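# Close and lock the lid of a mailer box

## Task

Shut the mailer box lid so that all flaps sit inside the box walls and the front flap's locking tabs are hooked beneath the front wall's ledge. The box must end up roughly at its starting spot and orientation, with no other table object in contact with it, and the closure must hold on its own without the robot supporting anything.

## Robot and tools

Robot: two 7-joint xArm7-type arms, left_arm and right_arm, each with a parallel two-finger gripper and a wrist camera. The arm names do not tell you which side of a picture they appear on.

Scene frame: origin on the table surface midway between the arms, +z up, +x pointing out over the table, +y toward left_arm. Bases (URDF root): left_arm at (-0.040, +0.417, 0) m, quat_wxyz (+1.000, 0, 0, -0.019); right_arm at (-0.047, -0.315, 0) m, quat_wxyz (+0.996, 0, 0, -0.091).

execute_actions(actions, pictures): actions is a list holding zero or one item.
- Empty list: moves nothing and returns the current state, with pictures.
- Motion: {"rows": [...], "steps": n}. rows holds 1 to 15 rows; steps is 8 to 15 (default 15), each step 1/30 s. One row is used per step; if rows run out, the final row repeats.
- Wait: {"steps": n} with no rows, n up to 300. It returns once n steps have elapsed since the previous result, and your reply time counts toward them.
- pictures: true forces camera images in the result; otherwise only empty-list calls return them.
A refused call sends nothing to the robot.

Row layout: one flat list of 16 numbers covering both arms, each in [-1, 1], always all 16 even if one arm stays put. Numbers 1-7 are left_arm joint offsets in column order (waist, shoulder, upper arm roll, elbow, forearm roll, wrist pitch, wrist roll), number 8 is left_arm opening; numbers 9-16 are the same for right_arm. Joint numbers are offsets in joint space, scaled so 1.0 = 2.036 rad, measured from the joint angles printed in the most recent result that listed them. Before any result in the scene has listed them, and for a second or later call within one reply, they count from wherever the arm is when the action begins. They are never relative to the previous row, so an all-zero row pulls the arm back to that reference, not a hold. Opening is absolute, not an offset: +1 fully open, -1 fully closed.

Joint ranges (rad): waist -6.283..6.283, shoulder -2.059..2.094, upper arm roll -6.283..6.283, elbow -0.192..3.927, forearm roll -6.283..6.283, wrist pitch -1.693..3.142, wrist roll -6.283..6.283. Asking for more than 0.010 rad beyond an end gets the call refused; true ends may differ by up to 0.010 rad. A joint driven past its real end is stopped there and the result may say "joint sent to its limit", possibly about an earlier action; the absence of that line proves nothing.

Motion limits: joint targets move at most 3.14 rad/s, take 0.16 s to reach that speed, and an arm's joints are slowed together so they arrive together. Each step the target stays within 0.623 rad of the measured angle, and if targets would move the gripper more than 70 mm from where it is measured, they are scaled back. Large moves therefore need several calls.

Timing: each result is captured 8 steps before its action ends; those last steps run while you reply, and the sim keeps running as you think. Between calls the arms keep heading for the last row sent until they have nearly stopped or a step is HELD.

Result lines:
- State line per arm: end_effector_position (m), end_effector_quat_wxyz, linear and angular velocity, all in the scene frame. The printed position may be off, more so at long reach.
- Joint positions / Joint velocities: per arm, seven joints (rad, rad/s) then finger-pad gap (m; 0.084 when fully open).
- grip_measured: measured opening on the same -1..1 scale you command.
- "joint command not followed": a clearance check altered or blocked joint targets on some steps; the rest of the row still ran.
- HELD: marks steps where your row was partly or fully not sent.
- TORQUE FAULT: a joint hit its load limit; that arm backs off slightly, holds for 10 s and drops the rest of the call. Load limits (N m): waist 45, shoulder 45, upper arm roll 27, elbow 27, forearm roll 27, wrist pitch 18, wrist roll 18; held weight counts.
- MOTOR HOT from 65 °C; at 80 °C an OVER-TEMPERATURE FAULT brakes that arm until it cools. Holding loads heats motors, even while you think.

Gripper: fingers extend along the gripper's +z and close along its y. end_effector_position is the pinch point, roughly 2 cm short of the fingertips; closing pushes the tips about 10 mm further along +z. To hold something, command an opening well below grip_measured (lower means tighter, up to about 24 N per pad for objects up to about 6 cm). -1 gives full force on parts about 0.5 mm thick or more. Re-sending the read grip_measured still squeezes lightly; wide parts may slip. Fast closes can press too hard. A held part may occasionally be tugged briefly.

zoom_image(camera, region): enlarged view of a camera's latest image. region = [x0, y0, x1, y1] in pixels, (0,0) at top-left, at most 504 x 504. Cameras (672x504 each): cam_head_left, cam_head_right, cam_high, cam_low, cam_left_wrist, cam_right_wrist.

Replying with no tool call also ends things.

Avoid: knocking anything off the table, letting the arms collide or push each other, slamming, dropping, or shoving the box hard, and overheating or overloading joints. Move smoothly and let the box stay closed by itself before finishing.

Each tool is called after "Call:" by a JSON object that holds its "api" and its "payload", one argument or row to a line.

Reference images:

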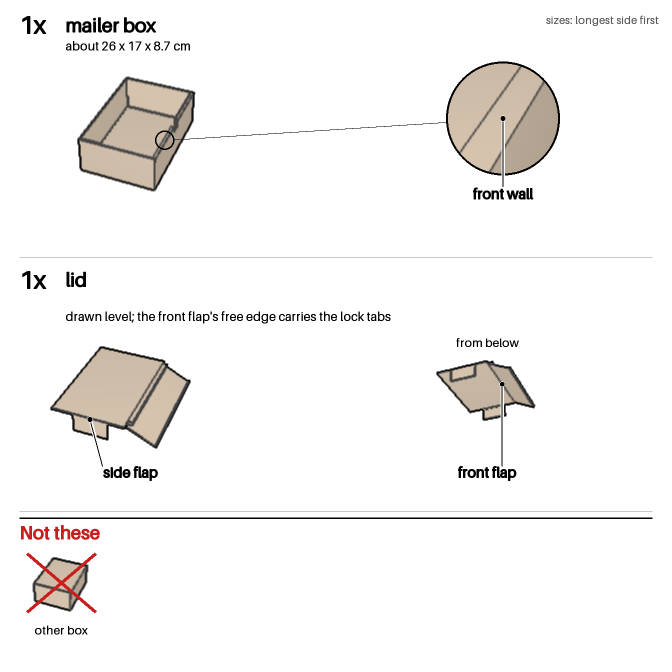

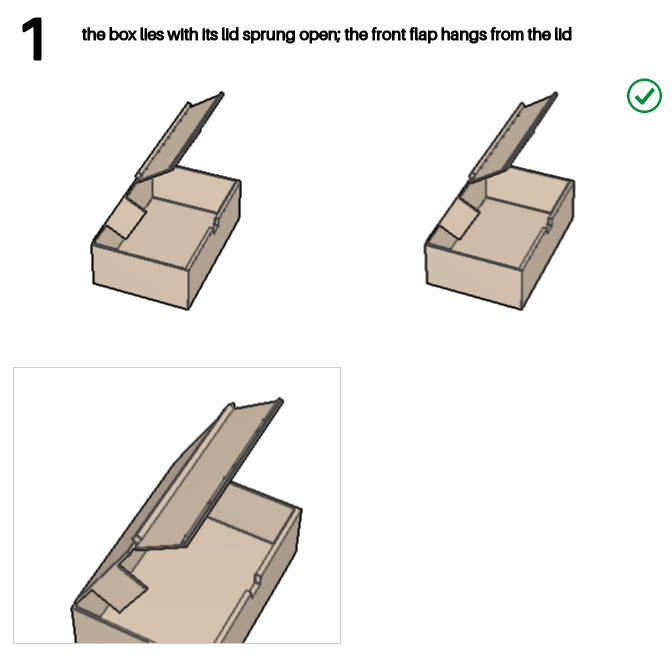

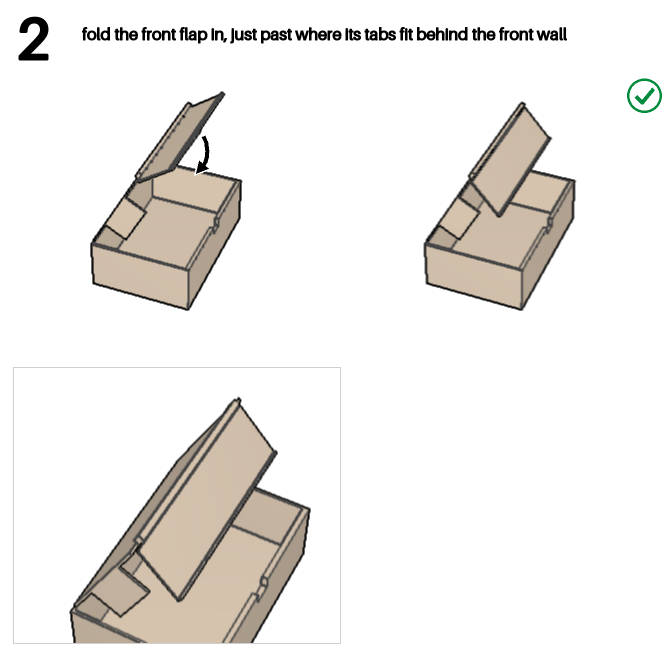

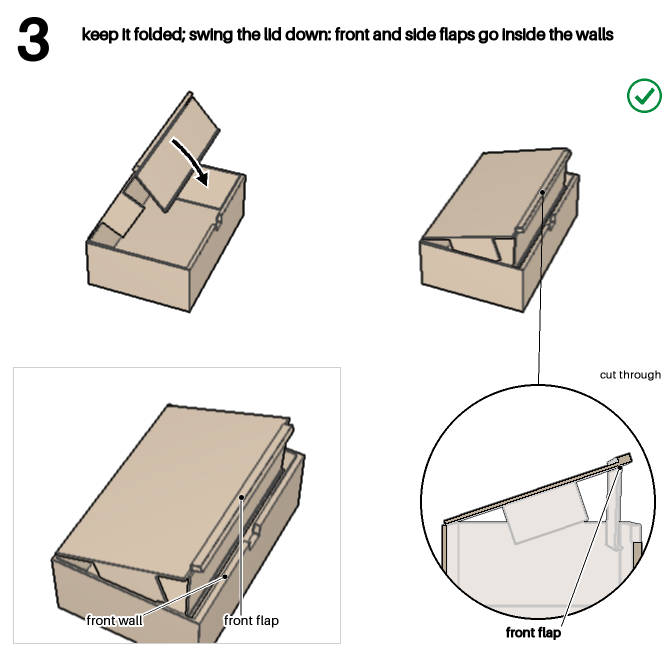

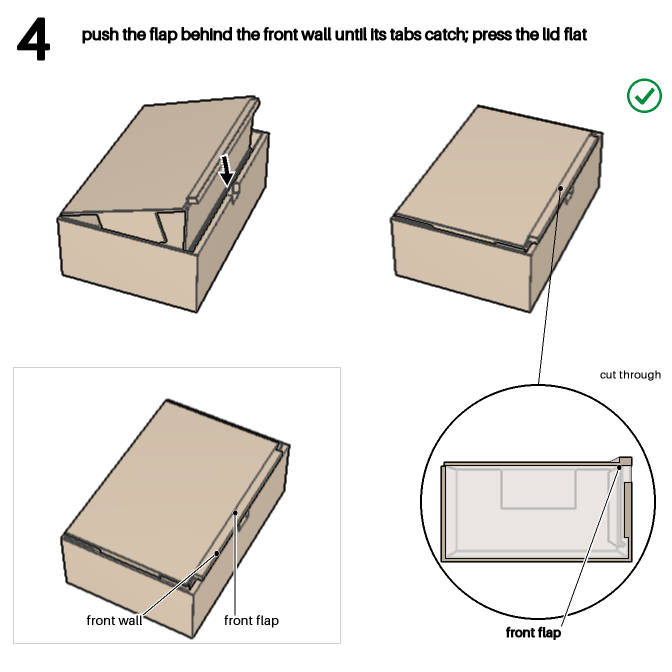

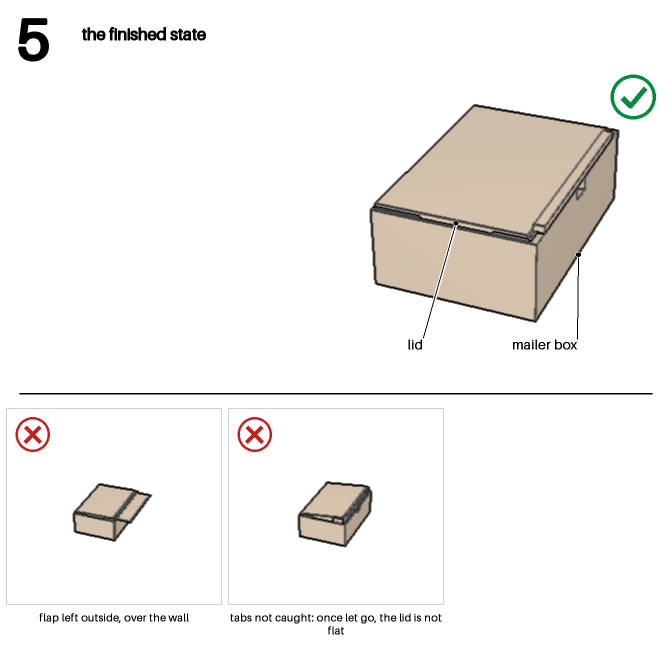

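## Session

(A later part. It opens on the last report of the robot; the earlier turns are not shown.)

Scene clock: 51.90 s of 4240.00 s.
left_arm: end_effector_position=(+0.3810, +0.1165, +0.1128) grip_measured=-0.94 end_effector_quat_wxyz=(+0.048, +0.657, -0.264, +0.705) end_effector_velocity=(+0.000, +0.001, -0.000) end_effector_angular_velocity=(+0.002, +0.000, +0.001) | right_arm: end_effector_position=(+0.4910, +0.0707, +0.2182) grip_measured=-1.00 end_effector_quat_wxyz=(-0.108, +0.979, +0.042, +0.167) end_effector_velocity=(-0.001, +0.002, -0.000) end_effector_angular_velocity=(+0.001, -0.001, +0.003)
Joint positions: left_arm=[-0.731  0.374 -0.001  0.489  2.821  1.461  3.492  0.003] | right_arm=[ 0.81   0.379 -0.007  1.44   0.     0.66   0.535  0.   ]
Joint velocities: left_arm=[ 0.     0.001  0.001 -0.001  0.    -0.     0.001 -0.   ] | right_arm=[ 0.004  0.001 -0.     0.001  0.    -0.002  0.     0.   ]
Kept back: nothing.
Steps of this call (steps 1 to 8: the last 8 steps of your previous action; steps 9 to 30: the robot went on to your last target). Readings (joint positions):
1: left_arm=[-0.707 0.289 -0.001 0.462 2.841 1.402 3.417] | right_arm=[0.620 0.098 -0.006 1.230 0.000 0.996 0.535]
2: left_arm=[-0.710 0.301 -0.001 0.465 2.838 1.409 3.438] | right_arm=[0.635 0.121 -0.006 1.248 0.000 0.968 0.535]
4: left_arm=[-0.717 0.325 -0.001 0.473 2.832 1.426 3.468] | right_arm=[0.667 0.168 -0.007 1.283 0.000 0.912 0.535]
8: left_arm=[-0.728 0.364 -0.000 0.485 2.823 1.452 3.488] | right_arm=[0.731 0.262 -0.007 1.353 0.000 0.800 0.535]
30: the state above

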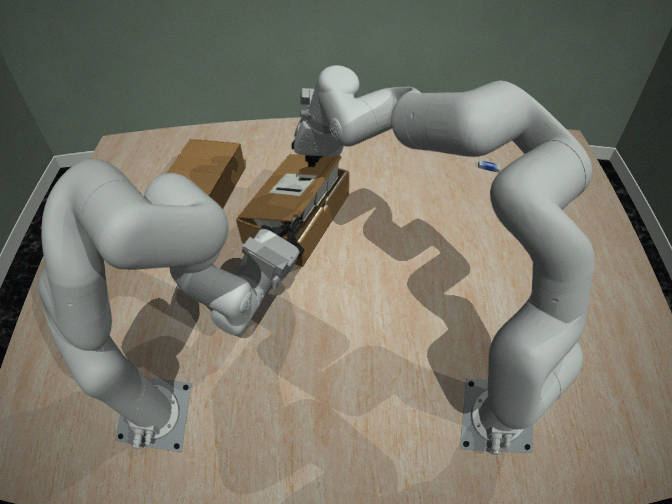

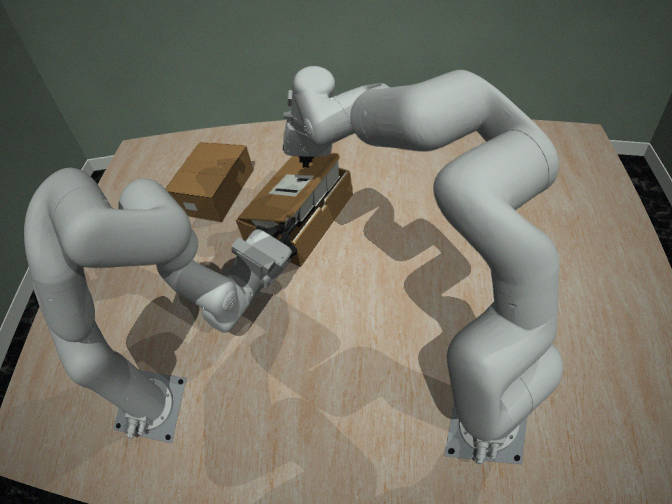

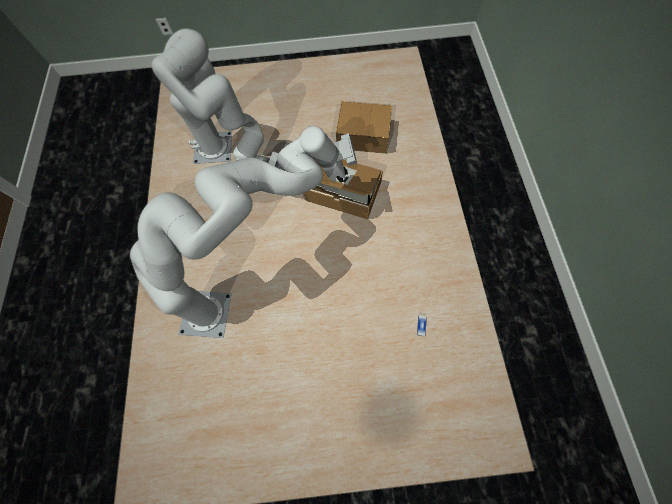

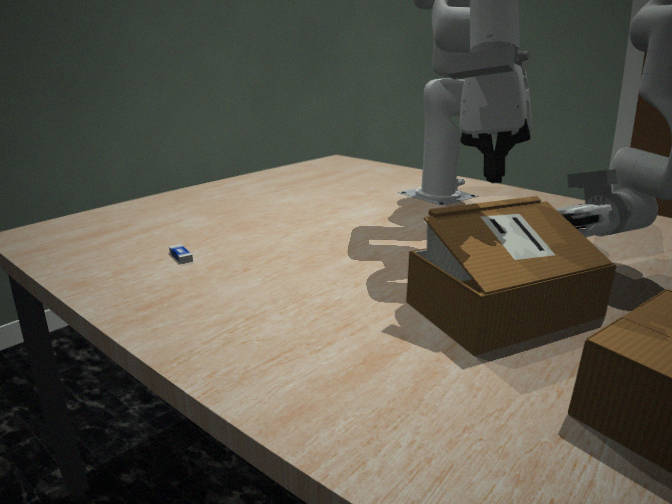

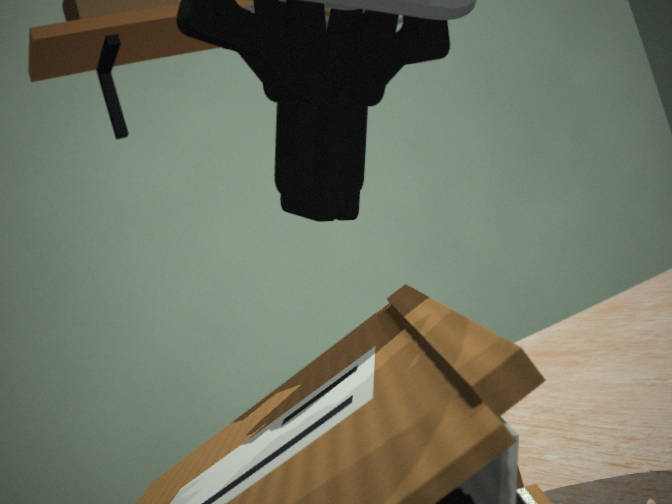

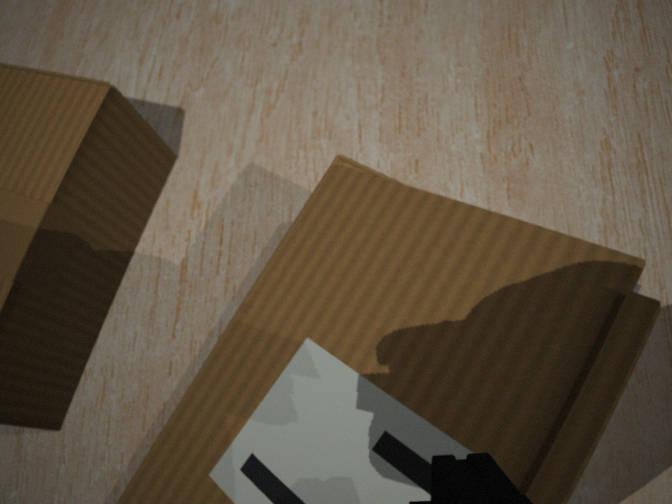

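Call:
{"api": "execute_actions", "payload": {
  "actions": [
    {"rows":[[0,0,0,0,0,0,0,-1,0,0.02,0,0,0,-0.02,0,-1],[0,0,0,0,0,0,0,-1,0,0.02,0,0,0,-0.02,0,-1],[0,0,0,0,0,0,0,-1,0,0.04,0,0,0,-0.04,0,-1],[0,0,0,0,0,0,0,-1,0,0.04,0,0,0,-0.04,0,-1],[0,0,0,0,0,0,0,-1,0,0.054,0,0,0,-0.054,0,-1]]}
  ]
}}

Call:
{"api": "execute_actions", "payload": {
  "actions": [
    {"rows":[[0,0,0,0,0,0,0,-0.75,0,0.005,0,0,0,-0.005,0,-1],[0,0,0,0,0,0,0,-0.75,0,0.01,0,0,0,-0.01,0,-1]]}
  ]
}}

Call:
{"api": "execute_actions", "payload": {
  "actions": [
    {"rows":[[-0.016,-0.012,0,-0.03,-0.016,0.018,0,-0.75,0,0,0,0,0,0,0,-1],[-0.016,-0.012,0,-0.03,-0.016,0.018,0,-0.75,0,0,0,0,0,0,0,-1],[-0.032,-0.024,0,-0.06,-0.032,0.036,0,-0.75,0,0,0,0,0,0,0,-1],[-0.032,-0.024,0,-0.06,-0.032,0.036,0,-0.75,0,0,0,0,0,0,0,-1],[-0.048,-0.035,0,-0.09,-0.047,0.054,0,-0.75,0,0,0,0,0,0,0,-1],[-0.048,-0.035,0,-0.09,-0.047,0.054,0,-0.75,0,0,0,0,0,0,0,-1],[-0.064,-0.047,0,-0.121,-0.063,0.072,0,-0.75,0,0,0,0,0,0,0,-1]]}
  ]
}}

Call:
{"api": "execute_actions", "payload": {
  "actions": [
    {"steps":18}
  ],
  "pictures": true
}}

Scene clock: 52.97 s of 4240.00 s.
left_arm: end_effector_position=(+0.3810, +0.1165, +0.1128) grip_measured=-0.94 end_effector_quat_wxyz=(+0.048, +0.657, -0.264, +0.705) end_effector_velocity=(-0.000, -0.000, +0.000) end_effector_angular_velocity=(+0.000, -0.001, -0.001) | right_arm: end_effector_position=(+0.4988, +0.0764, +0.1811) grip_measured=-1.00 end_effector_quat_wxyz=(-0.107, +0.979, +0.043, +0.167) end_effector_velocity=(+0.015, +0.012, -0.289) end_effector_angular_velocity=(-0.088, +0.118, +0.003)
Joint positions: left_arm=[-0.731  0.374 -0.001  0.489  2.821  1.461  3.492  0.003] | right_arm=[ 0.81   0.453 -0.007  1.439  0.     0.587  0.535  0.   ]
Joint velocities: left_arm=[-0.001  0.     0.     0.     0.     0.     0.     0.   ] | right_arm=[ 0.001  0.485  0.001 -0.061 -0.001 -0.399  0.     0.   ]
Steps of this call (steps 1 to 15: the robot went on to your last target; steps 16 to 25: nothing new was sent; steps 26 to 32: the first 7 steps of this action). Readings (joint positions):
26: left_arm=[-0.731 0.374 -0.001 0.489 2.821 1.461 3.492] | right_arm=[0.810 0.380 -0.007 1.440 0.000 0.659 0.535]
27: left_arm=[-0.731 0.374 -0.001 0.489 2.821 1.461 3.492] | right_arm=[0.810 0.383 -0.007 1.441 0.000 0.654 0.535]
29: left_arm=[-0.731 0.374 -0.001 0.489 2.821 1.461 3.492] | right_arm=[0.810 0.403 -0.007 1.443 0.000 0.631 0.535]
32: the state above

Scene clock: 53.47 s of 4240.00 s.
left_arm: end_effector_position=(+0.3808, +0.1161, +0.1128) grip_measured=-0.78 end_effector_quat_wxyz=(+0.048, +0.657, -0.264, +0.705) end_effector_velocity=(-0.007, +0.010, -0.018) end_effector_angular_velocity=(+0.029, +0.034, +0.004) | right_arm: end_effector_position=(+0.5035, +0.0795, +0.1547) grip_measured=-1.00 end_effector_quat_wxyz=(-0.107, +0.979, +0.043, +0.167) end_effector_velocity=(+0.008, +0.006, -0.008) end_effector_angular_velocity=(+0.017, -0.019, -0.001)
Joint positions: left_arm=[-0.731  0.374 -0.001  0.489  2.821  1.46   3.492  0.01 ] | right_arm=[ 0.81   0.505 -0.007  1.44   0.     0.534  0.535  0.   ]
Joint velocities: left_arm=[ 0.002  0.015  0.003 -0.021 -0.    -0.01  -0.001  0.005] | right_arm=[-0.002  0.032  0.002  0.015  0.002 -0.043  0.     0.   ]
Steps of this call (steps 1 to 8: the last 8 steps of your previous action; steps 9 to 15: the first 7 steps of this action, its rows measured from where the robot was after step 8). Readings (joint positions):
8: left_arm=[-0.731 0.374 -0.001 0.488 2.821 1.460 3.492] | right_arm=[0.810 0.487 -0.007 1.441 0.000 0.551 0.535]
9: left_arm=[-0.731 0.374 -0.001 0.488 2.821 1.460 3.492] | right_arm=[0.810 0.487 -0.007 1.441 0.000 0.550 0.535]
10: left_arm=[-0.731 0.374 -0.001 0.488 2.821 1.461 3.492] | right_arm=[0.810 0.489 -0.007 1.441 0.000 0.548 0.535]
12: left_arm=[-0.731 0.374 -0.001 0.489 2.821 1.461 3.492] | right_arm=[0.810 0.496 -0.007 1.441 0.000 0.541 0.535]
15: the state above

Scene clock: 53.97 s of 4240.00 s.
left_arm: end_effector_position=(+0.3477, +0.1311, +0.1131) grip_measured=-0.77 end_effector_quat_wxyz=(+0.041, +0.653, -0.269, +0.706) end_effector_velocity=(-0.253, +0.118, -0.009) end_effector_angular_velocity=(+0.160, -0.057, -0.036) | right_arm: end_effector_position=(+0.5038, +0.0801, +0.1543) grip_measured=-1.00 end_effector_quat_wxyz=(-0.108, +0.979, +0.043, +0.168) end_effector_velocity=(+0.000, -0.011, -0.013) end_effector_angular_velocity=(-0.019, +0.019, -0.012)
Joint positions: left_arm=[-0.79   0.33  -0.001  0.379  2.762  1.527  3.492  0.01 ] | right_arm=[ 0.81   0.507 -0.007  1.44   0.     0.531  0.535  0.   ]
Joint velocities: left_arm=[-0.439 -0.309 -0.019 -0.825 -0.413  0.472  0.001  0.   ] | right_arm=[-0.005  0.009 -0.008 -0.012 -0.001  0.005  0.     0.   ]
Steps of this call (steps 1 to 8: the last 8 steps of your previous action; steps 9 to 15: the first 7 steps of this action, its rows measured from where the robot was after step 8). Readings (joint positions):
8: left_arm=[-0.731 0.374 -0.001 0.488 2.821 1.461 3.492] | right_arm=[0.810 0.507 -0.007 1.441 0.000 0.531 0.535]
9: left_arm=[-0.731 0.374 -0.001 0.488 2.820 1.461 3.492] | right_arm=[0.810 0.507 -0.007 1.441 0.000 0.531 0.535]
10: left_arm=[-0.734 0.372 -0.000 0.483 2.817 1.465 3.492] | right_arm=[0.810 0.507 -0.007 1.441 0.000 0.531 0.535]
12: left_arm=[-0.750 0.359 0.001 0.453 2.800 1.484 3.492] | right_arm=[0.810 0.507 -0.006 1.442 0.000 0.531 0.535]
15: the state above

Scene clock: 54.57 s of 4240.00 s.
left_arm: end_effector_position=(+0.3095, +0.1553, +0.1142) grip_measured=-0.77 end_effector_quat_wxyz=(+0.030, +0.648, -0.280, +0.708) end_effector_velocity=(-0.002, +0.000, -0.001) end_effector_angular_velocity=(+0.003, +0.002, -0.004) | right_arm: end_effector_position=(+0.5040, +0.0803, +0.1547) grip_measured=-1.00 end_effector_quat_wxyz=(-0.108, +0.979, +0.043, +0.168) end_effector_velocity=(-0.001, +0.001, +0.001) end_effector_angular_velocity=(+0.001, -0.002, +0.003)
Joint positions: left_arm=[-0.861  0.279 -0.001  0.243  2.692  1.607  3.492  0.01 ] | right_arm=[ 0.81   0.507 -0.007  1.441  0.     0.531  0.535  0.   ]
Joint velocities: left_arm=[-0.003 -0.001 -0.001 -0.004  0.     0.     0.     0.   ] | right_arm=[ 0.002 -0.002  0.     0.     0.     0.001 -0.001  0.   ]
Kept back: nothing.
Steps of this call (steps 1 to 8: the last 8 steps of your previous action; steps 9 to 18: the robot went on to your last target). Readings (joint positions):
1: left_arm=[-0.805 0.320 -0.001 0.350 2.748 1.544 3.492] | right_arm=[0.810 0.508 -0.007 1.440 0.000 0.531 0.535]
2: left_arm=[-0.820 0.309 -0.001 0.321 2.733 1.560 3.492] | right_arm=[0.810 0.508 -0.007 1.440 0.000 0.531 0.535]
4: left_arm=[-0.844 0.291 -0.002 0.274 2.710 1.586 3.492] | right_arm=[0.810 0.508 -0.007 1.440 0.000 0.531 0.535]
8: left_arm=[-0.859 0.280 -0.001 0.247 2.695 1.604 3.492] | right_arm=[0.810 0.507 -0.007 1.441 0.000 0.531 0.535]
18: the state above

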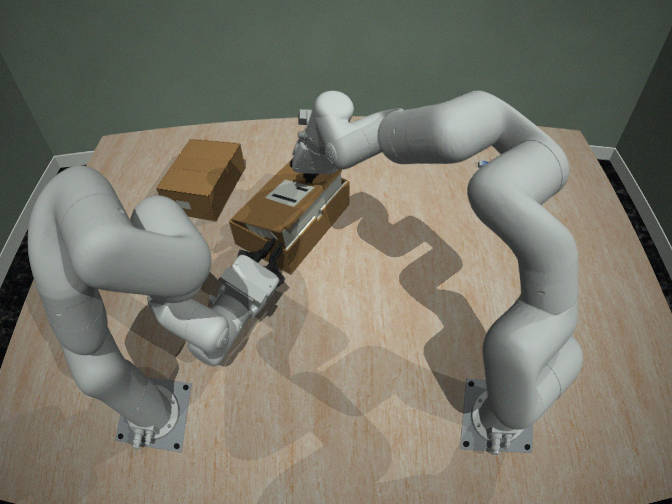

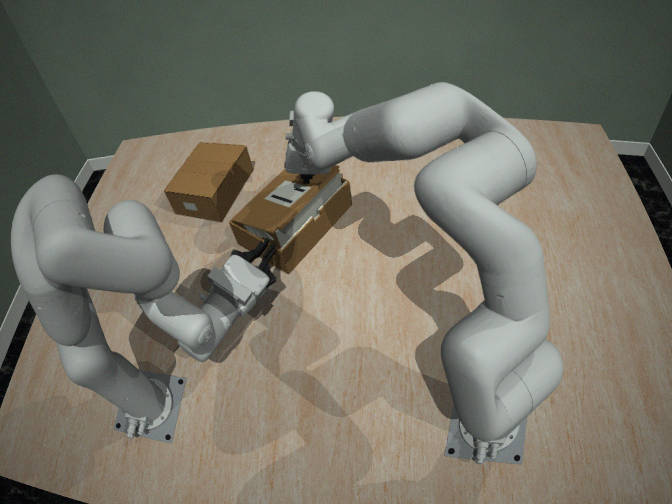

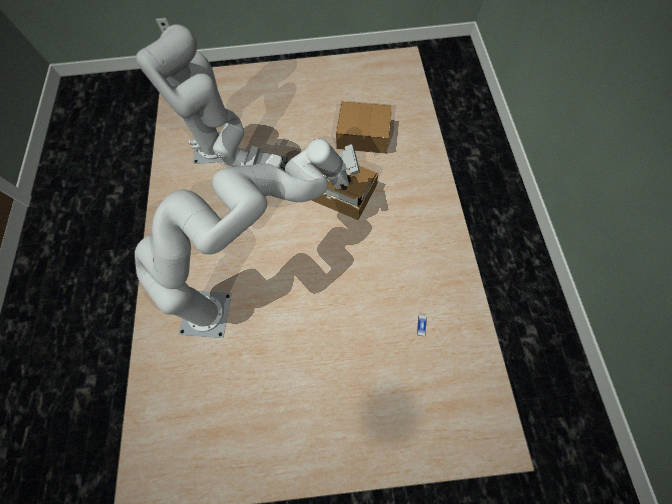

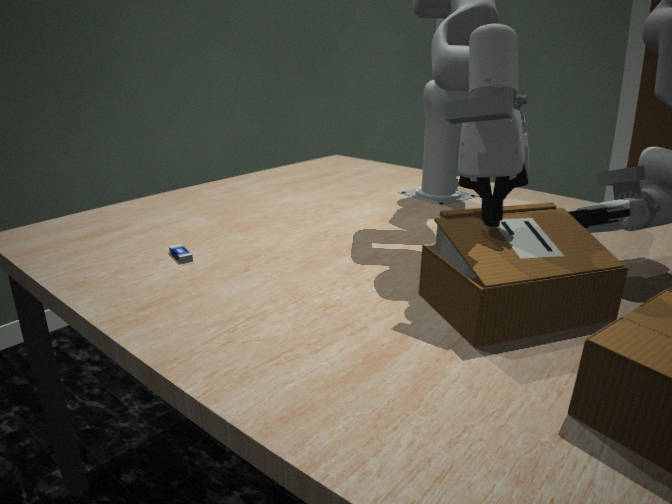

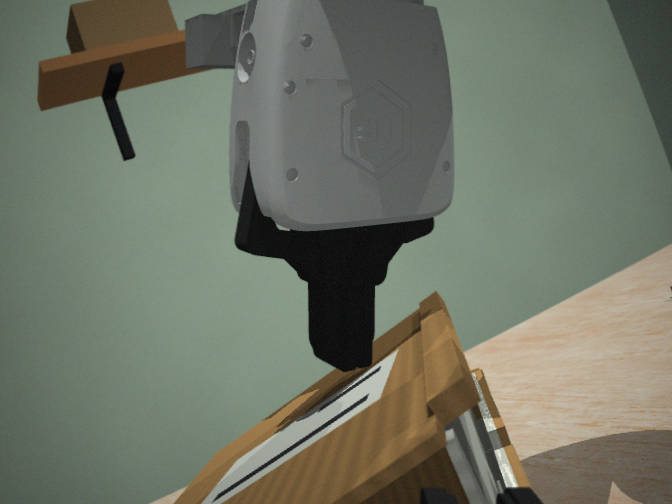

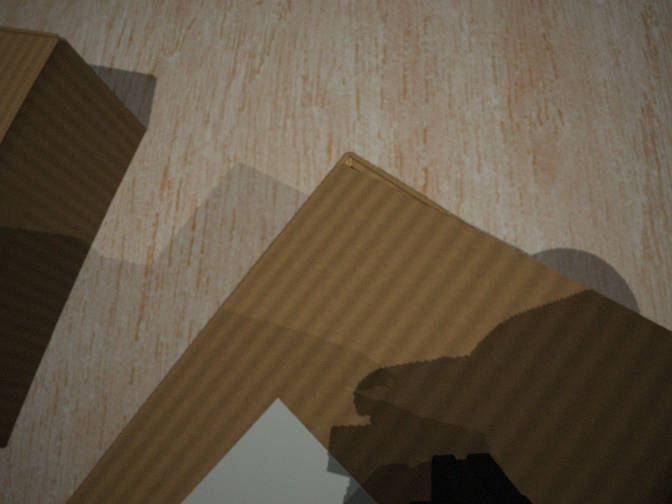

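Call:
{"api": "execute_actions", "payload": {
  "actions": [
    {"rows":[[-0.03,-0.02,0,-0.05,-0.03,0.03,0,-0.75,0,0.02,0,0,0,-0.02,0,-1]],"steps":15}
  ],
  "pictures": true
}}

Call:
{"api": "execute_actions", "payload": {
  "actions": [
    {"rows":[[0,0,0,0,0,0,0,-0.75,0,0.027,0,0,0,-0.027,0,-1]],"steps":15}
  ]
}}

Call:
{"api": "execute_actions", "payload": {
  "actions": [
    {"steps":15}
  ],
  "pictures": true
}}

Scene clock: 57.53 s of 4240.00 s.
left_arm: end_effector_position=(+0.2851, +0.1735, +0.1163) grip_measured=-0.77 end_effector_quat_wxyz=(+0.021, +0.642, -0.290, +0.709) end_effector_velocity=(-0.049, +0.045, +0.010) end_effector_angular_velocity=(+0.052, -0.049, -0.001) | right_arm: end_effector_position=(+0.5052, +0.0810, +0.1333) grip_measured=-1.00 end_effector_quat_wxyz=(-0.106, +0.979, +0.043, +0.166) end_effector_velocity=(-0.003, -0.003, -0.054) end_effector_angular_velocity=(-0.023, +0.030, -0.001)
Joint positions: left_arm=[-0.914  0.243 -0.002  0.151  2.64   1.659  3.492  0.01 ] | right_arm=[ 0.81   0.545 -0.007  1.438  0.     0.496  0.535  0.   ]
Joint velocities: left_arm=[-0.123 -0.078  0.006 -0.2   -0.122  0.123 -0.002  0.   ] | right_arm=[-0.001  0.082  0.    -0.019 -0.001 -0.064  0.001  0.   ]
Steps of this call (steps 1 to 15: the robot went on to your last target; steps 16 to 82: nothing new was sent; steps 83 to 89: the first 7 steps of this action). Readings (joint positions):
83: left_arm=[-0.861 0.278 -0.001 0.242 2.692 1.607 3.492] | right_arm=[0.810 0.507 -0.007 1.441 0.000 0.530 0.535]
84: left_arm=[-0.865 0.276 -0.000 0.236 2.688 1.612 3.492] | right_arm=[0.810 0.511 -0.007 1.442 0.000 0.524 0.535]
86: left_arm=[-0.888 0.260 -0.000 0.198 2.664 1.636 3.492] | right_arm=[0.810 0.528 -0.007 1.444 0.000 0.507 0.535]
89: the state above

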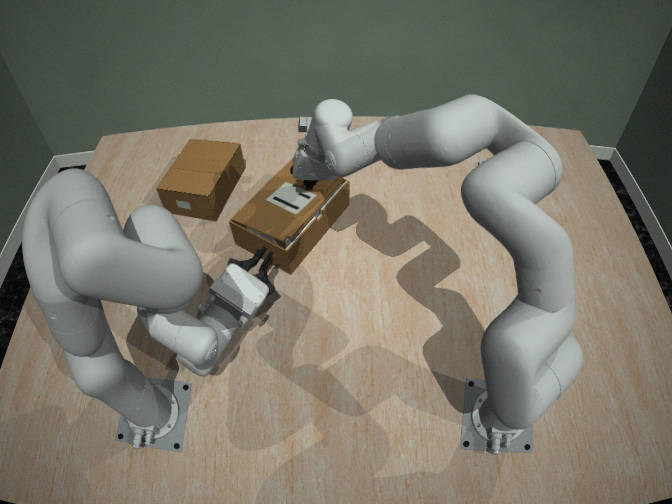

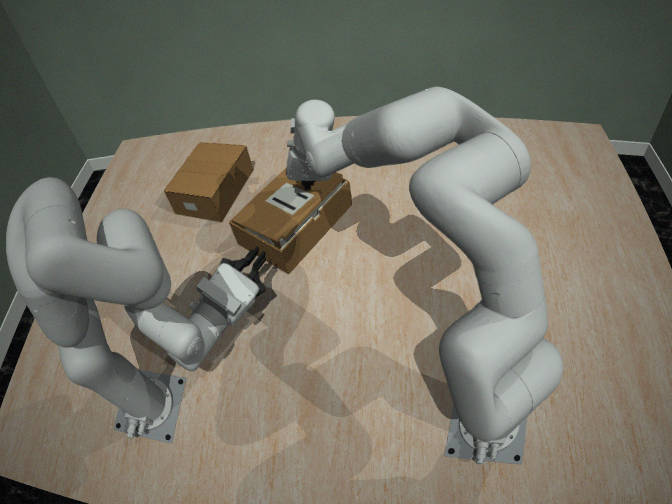

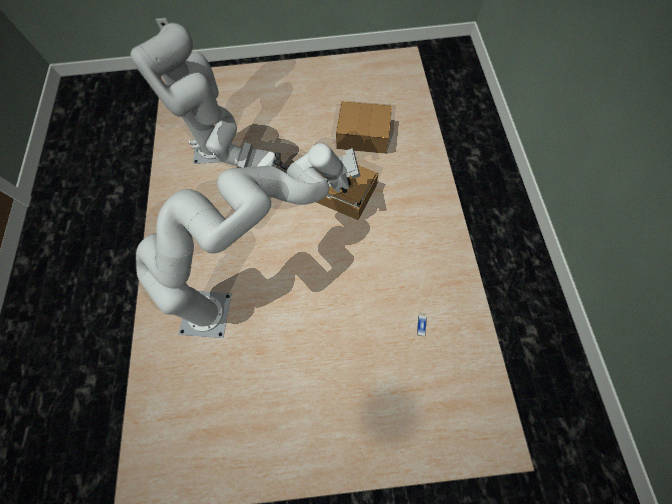

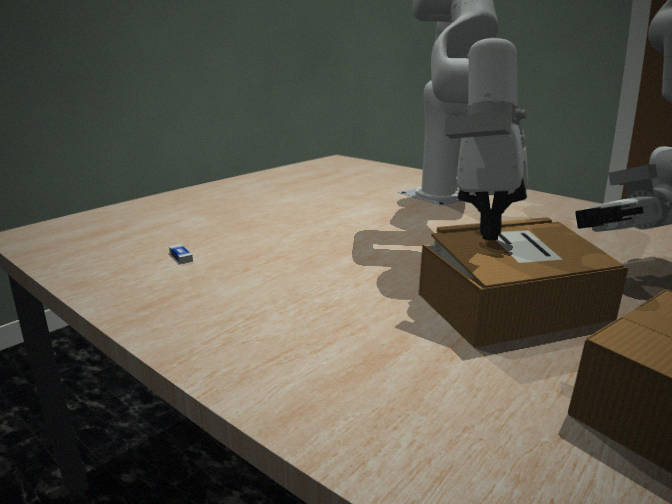

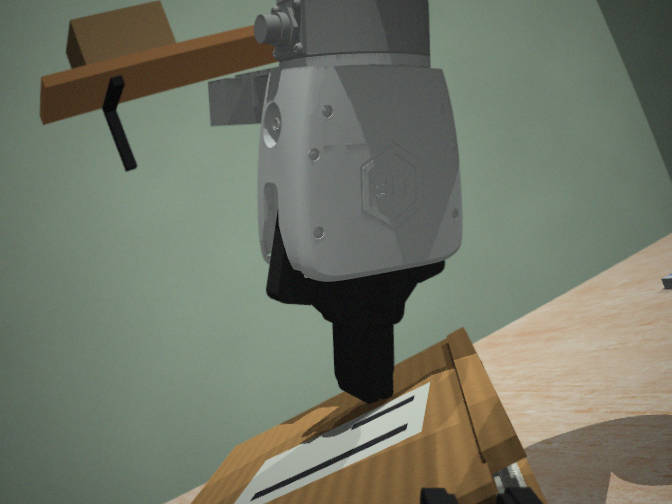

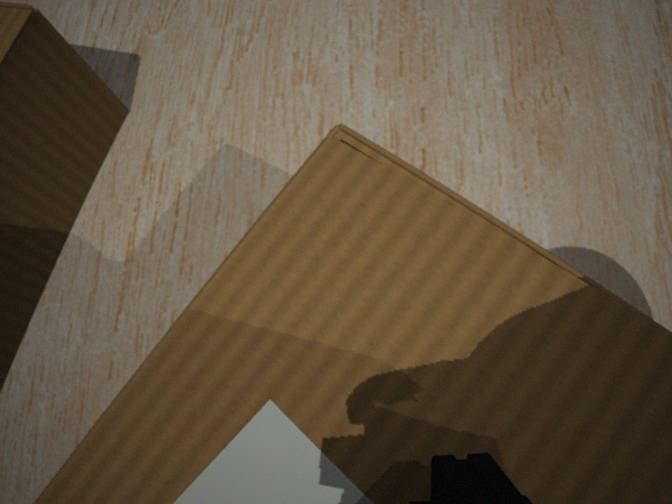

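Scene clock: 58.03 s of 4240.00 s.
left_arm: end_effector_position=(+0.2832, +0.1756, +0.1184) grip_measured=-0.77 end_effector_quat_wxyz=(+0.019, +0.640, -0.289, +0.711) end_effector_velocity=(-0.000, +0.000, -0.000) end_effector_angular_velocity=(+0.001, +0.001, -0.001) | right_arm: end_effector_position=(+0.5118, +0.0857, +0.1161) grip_measured=-1.00 end_effector_quat_wxyz=(-0.112, +0.977, +0.043, +0.174) end_effector_velocity=(+0.004, +0.002, -0.042) end_effector_angular_velocity=(+0.003, -0.005, -0.001)
Joint positions: left_arm=[-0.922  0.238 -0.001  0.142  2.632  1.668  3.492  0.01 ] | right_arm=[ 0.81   0.591 -0.007  1.448  0.     0.44   0.535  0.   ]
Joint velocities: left_arm=[ 0.    -0.     0.    -0.001  0.001 -0.     0.    -0.   ] | right_arm=[-0.001  0.081  0.    -0.003 -0.    -0.089  0.001  0.   ]
Steps of this call (steps 1 to 8: the last 8 steps of your previous action; steps 9 to 15: the first 7 steps of this action, its rows measured from where the robot was after step 8). Readings (joint positions):
8: left_arm=[-0.922 0.238 -0.001 0.142 2.632 1.668 3.492] | right_arm=[0.810 0.547 -0.007 1.442 0.000 0.490 0.535]
9: left_arm=[-0.922 0.238 -0.001 0.142 2.632 1.668 3.492] | right_arm=[0.810 0.548 -0.007 1.441 0.000 0.489 0.535]
10: left_arm=[-0.922 0.238 -0.001 0.142 2.632 1.668 3.492] | right_arm=[0.810 0.552 -0.007 1.443 0.000 0.483 0.535]
12: left_arm=[-0.922 0.238 -0.001 0.142 2.632 1.668 3.492] | right_arm=[0.810 0.574 -0.007 1.445 0.000 0.460 0.535]
15: the state above

Scene clock: 58.53 s of 4240.00 s.
left_arm: end_effector_position=(+0.2831, +0.1756, +0.1183) grip_measured=-0.77 end_effector_quat_wxyz=(+0.019, +0.640, -0.290, +0.711) end_effector_velocity=(-0.000, +0.000, -0.000) end_effector_angular_velocity=(+0.001, -0.000, -0.000) | right_arm: end_effector_position=(+0.5122, +0.0861, +0.1144) grip_measured=-1.00 end_effector_quat_wxyz=(-0.112, +0.977, +0.043, +0.175) end_effector_velocity=(+0.001, -0.001, +0.000) end_effector_angular_velocity=(-0.001, +0.002, -0.002)
Joint positions: left_arm=[-0.922  0.238 -0.001  0.142  2.632  1.668  3.492  0.01 ] | right_arm=[ 0.81   0.595 -0.007  1.448  0.     0.434  0.535  0.   ]
Joint velocities: left_arm=[-0.001  0.     0.001 -0.    -0.     0.     0.     0.   ] | right_arm=[-0.001  0.001  0.     0.003  0.     0.004  0.     0.   ]
Kept back: nothing.
Steps of this call (steps 1 to 8: the last 8 steps of your previous action; steps 9 to 15: the robot went on to your last target). Readings (joint positions):
1: left_arm=[-0.922 0.238 -0.001 0.142 2.632 1.668 3.492] | right_arm=[0.810 0.593 -0.007 1.448 0.000 0.437 0.535]
2: left_arm=[-0.922 0.238 -0.001 0.142 2.632 1.668 3.492] | right_arm=[0.810 0.593 -0.007 1.448 0.000 0.436 0.535]
4: left_arm=[-0.922 0.238 -0.001 0.142 2.632 1.668 3.492] | right_arm=[0.810 0.594 -0.007 1.448 0.000 0.434 0.535]
8: left_arm=[-0.922 0.238 -0.001 0.142 2.632 1.668 3.492] | right_arm=[0.810 0.595 -0.007 1.447 0.000 0.433 0.535]
15: the state above
All arms were judged still, so your last target was given up. Only a new action makes them travel on or press farther. Fingers that are still opening or closing keep moving.

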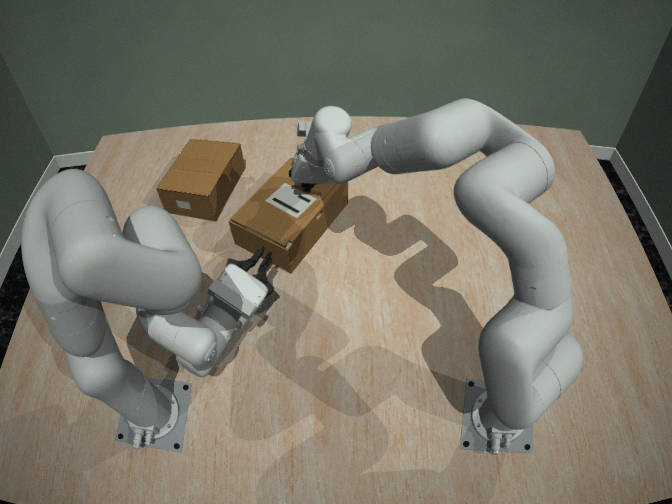

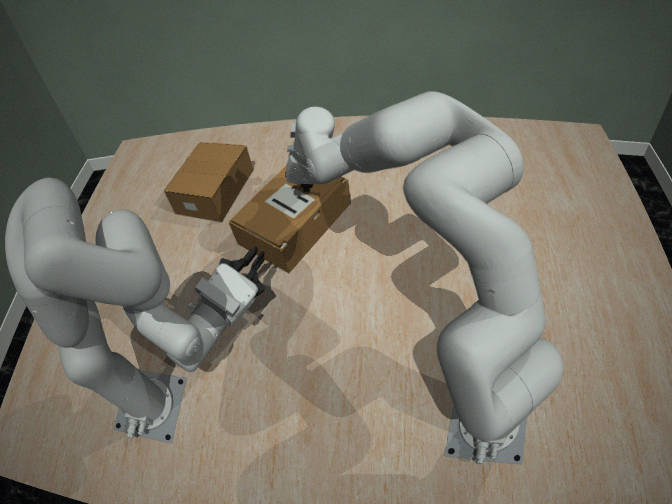

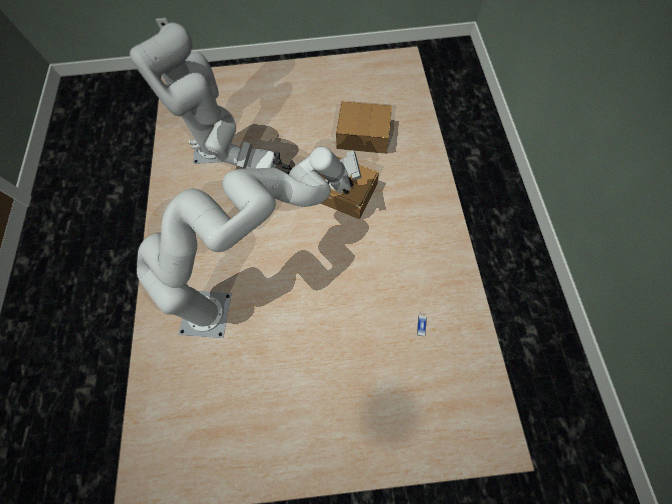

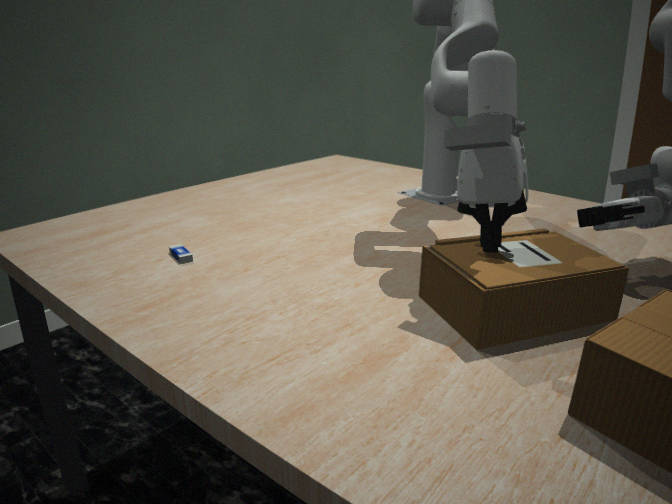

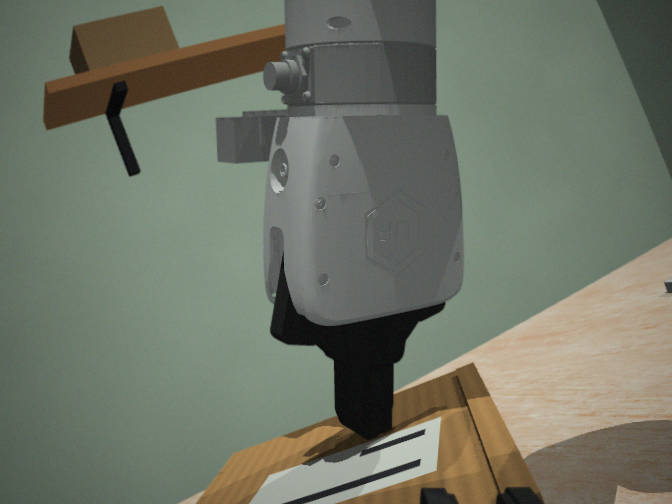

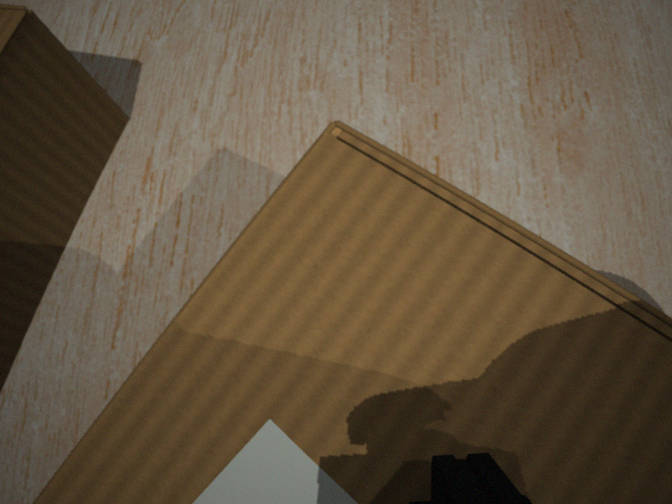

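Call:
{"api": "execute_actions", "payload": {
  "actions": [
    {"rows":[[0,0,0,0,0,0,0,-0.75,0,-0.04,0,0,0,0.04,0,-1],[0,0,0,0,0,0,0,-0.75,0,-0.04,0,0,0,0.04,0,-1],[0,0,0,0,0,0,0,-0.75,0,-0.04,0,0,0,0.04,0,-1],[0,0,0,0,0,0,0,-0.75,0,-0.04,0,0,0,0.04,0,-1],[0,0,0,0,0,0,0,-0.75,0,-0.04,0,0,0,0.04,0,-1],[0,0,0,0,0,0,0,-0.75,0,-0.04,0,0.15,0,0.15,0,-1],[0,0,0,0,0,0,0,-0.75,0,-0.04,0,0.15,0,0.15,0,-1],[0,0,0,0,0,0,0,-0.75,0,-0.04,0,0.15,0,0.15,0,-1],[0,0,0,0,0,0,0,-0.75,0.048,-0.007,0,0.332,0,0.545,0.094,-1]],"steps":15}
  ]
}}

Call:
{"api": "execute_actions", "payload": {
  "actions": [
    {"steps":25}
  ],
  "pictures": true
}}

Scene clock: 59.47 s of 4240.00 s.
left_arm: end_effector_position=(+0.2831, +0.1756, +0.1183) grip_measured=-0.77 end_effector_quat_wxyz=(+0.019, +0.640, -0.290, +0.711) end_effector_velocity=(-0.000, +0.000, -0.000) end_effector_angular_velocity=(-0.001, +0.001, -0.000) | right_arm: end_effector_position=(+0.5051, +0.0816, +0.1424) grip_measured=-1.00 end_effector_quat_wxyz=(-0.107, +0.979, +0.043, +0.166) end_effector_velocity=(+0.065, +0.043, +0.223) end_effector_angular_velocity=(+0.070, -0.098, -0.004)
Joint positions: left_arm=[-0.922  0.238 -0.001  0.142  2.632  1.668  3.492  0.01 ] | right_arm=[ 0.81   0.532 -0.007  1.446  0.     0.516  0.535  0.   ]
Joint velocities: left_arm=[ 0.    -0.    -0.001 -0.    -0.001 -0.    -0.001  0.   ] | right_arm=[-0.002 -0.129 -0.003  0.43   0.     0.438 -0.     0.   ]
Steps of this call (steps 1 to 21: nothing new was sent; steps 22 to 28: the first 7 steps of this action). Readings (joint positions):
22: left_arm=[-0.922 0.238 -0.001 0.142 2.632 1.668 3.492] | right_arm=[0.810 0.595 -0.007 1.448 0.000 0.436 0.535]
23: left_arm=[-0.922 0.238 -0.001 0.142 2.632 1.668 3.492] | right_arm=[0.810 0.591 -0.007 1.448 0.000 0.442 0.535]
25: left_arm=[-0.922 0.238 -0.001 0.142 2.632 1.668 3.492] | right_arm=[0.810 0.565 -0.007 1.437 0.000 0.479 0.535]
28: the state above

Scene clock: 60.30 s of 4240.00 s.
left_arm: end_effector_position=(+0.2831, +0.1756, +0.1183) grip_measured=-0.77 end_effector_quat_wxyz=(+0.019, +0.640, -0.290, +0.711) end_effector_velocity=(-0.000, -0.001, -0.000) end_effector_angular_velocity=(-0.000, +0.000, -0.002) | right_arm: end_effector_position=(+0.4231, +0.0970, +0.2977) grip_measured=-1.00 end_effector_quat_wxyz=(+0.002, +1.000, -0.004, +0.000) end_effector_velocity=(-0.005, -0.003, +0.000) end_effector_angular_velocity=(-0.016, +0.019, -0.004)
Joint positions: left_arm=[-0.922  0.238 -0.001  0.142  2.632  1.668  3.492  0.01 ] | right_arm=[ 0.907  0.582 -0.008  2.12   0.     1.541  0.726  0.   ]
Joint velocities: left_arm=[-0.     0.    -0.001  0.     0.001 -0.    -0.     0.   ] | right_arm=[0.001 0.006 0.    0.016 0.    0.034 0.005 0.   ]
Kept back: nothing.
Steps of this call (steps 1 to 8: the last 8 steps of your previous action; steps 9 to 25: the robot went on to your last target). Readings (joint positions):
1: left_arm=[-0.922 0.238 -0.001 0.142 2.632 1.668 3.492] | right_arm=[0.810 0.531 -0.007 1.466 0.000 0.534 0.535]
2: left_arm=[-0.922 0.238 -0.001 0.142 2.632 1.668 3.492] | right_arm=[0.810 0.531 -0.007 1.495 0.000 0.557 0.535]
4: left_arm=[-0.922 0.238 -0.001 0.142 2.632 1.668 3.492] | right_arm=[0.814 0.534 -0.008 1.570 0.000 0.625 0.545]
8: left_arm=[-0.922 0.238 -0.001 0.142 2.632 1.668 3.492] | right_arm=[0.843 0.548 -0.007 1.738 0.000 0.813 0.601]
25: the state above

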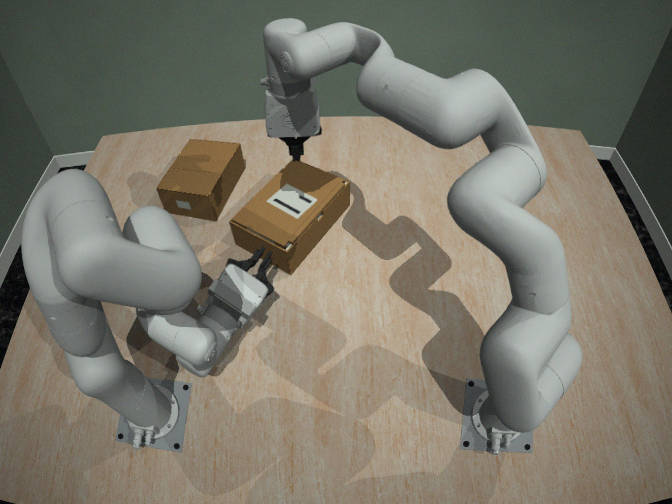

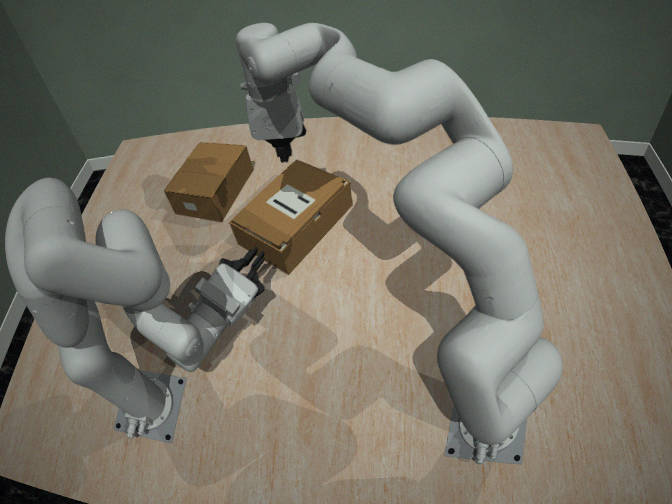

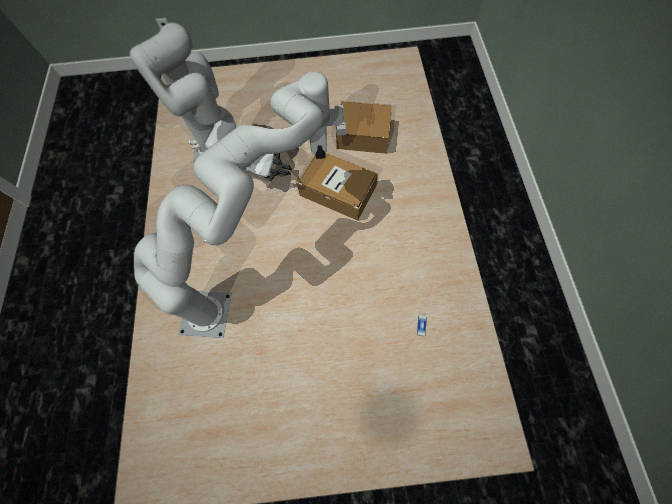

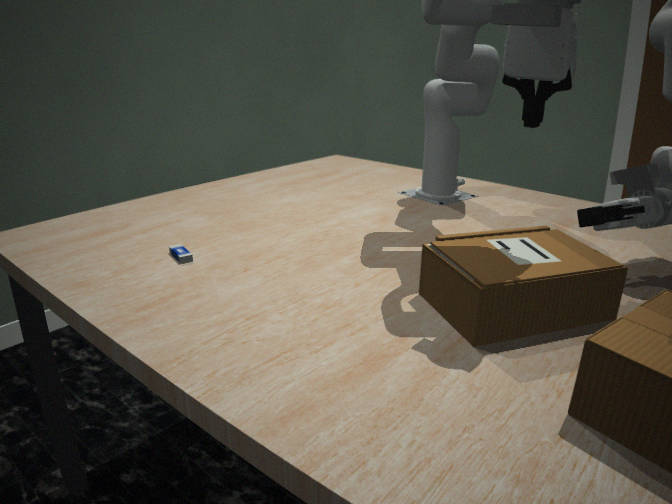

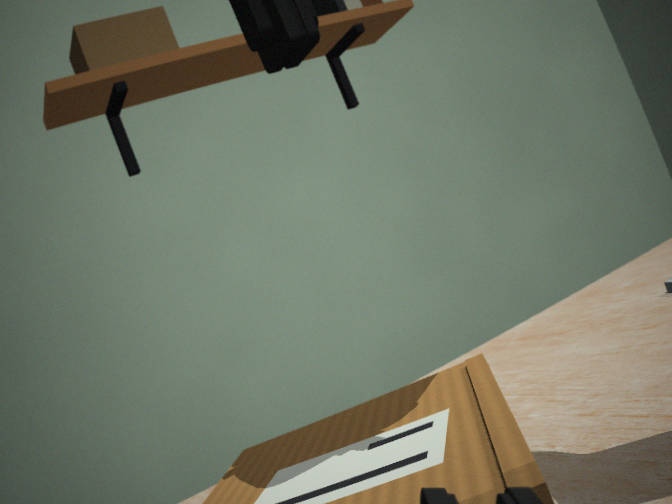

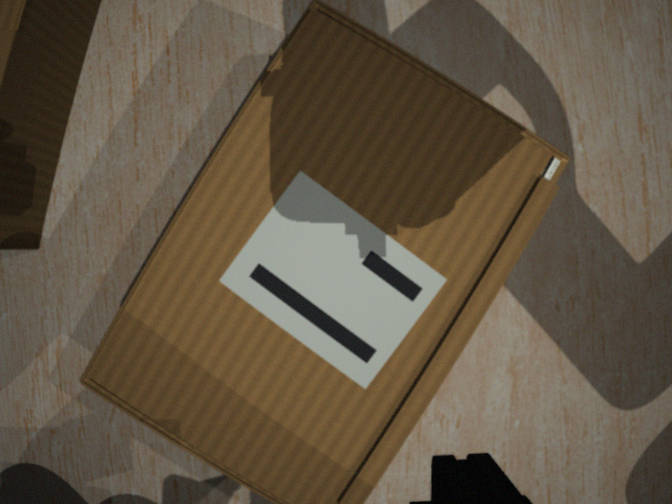

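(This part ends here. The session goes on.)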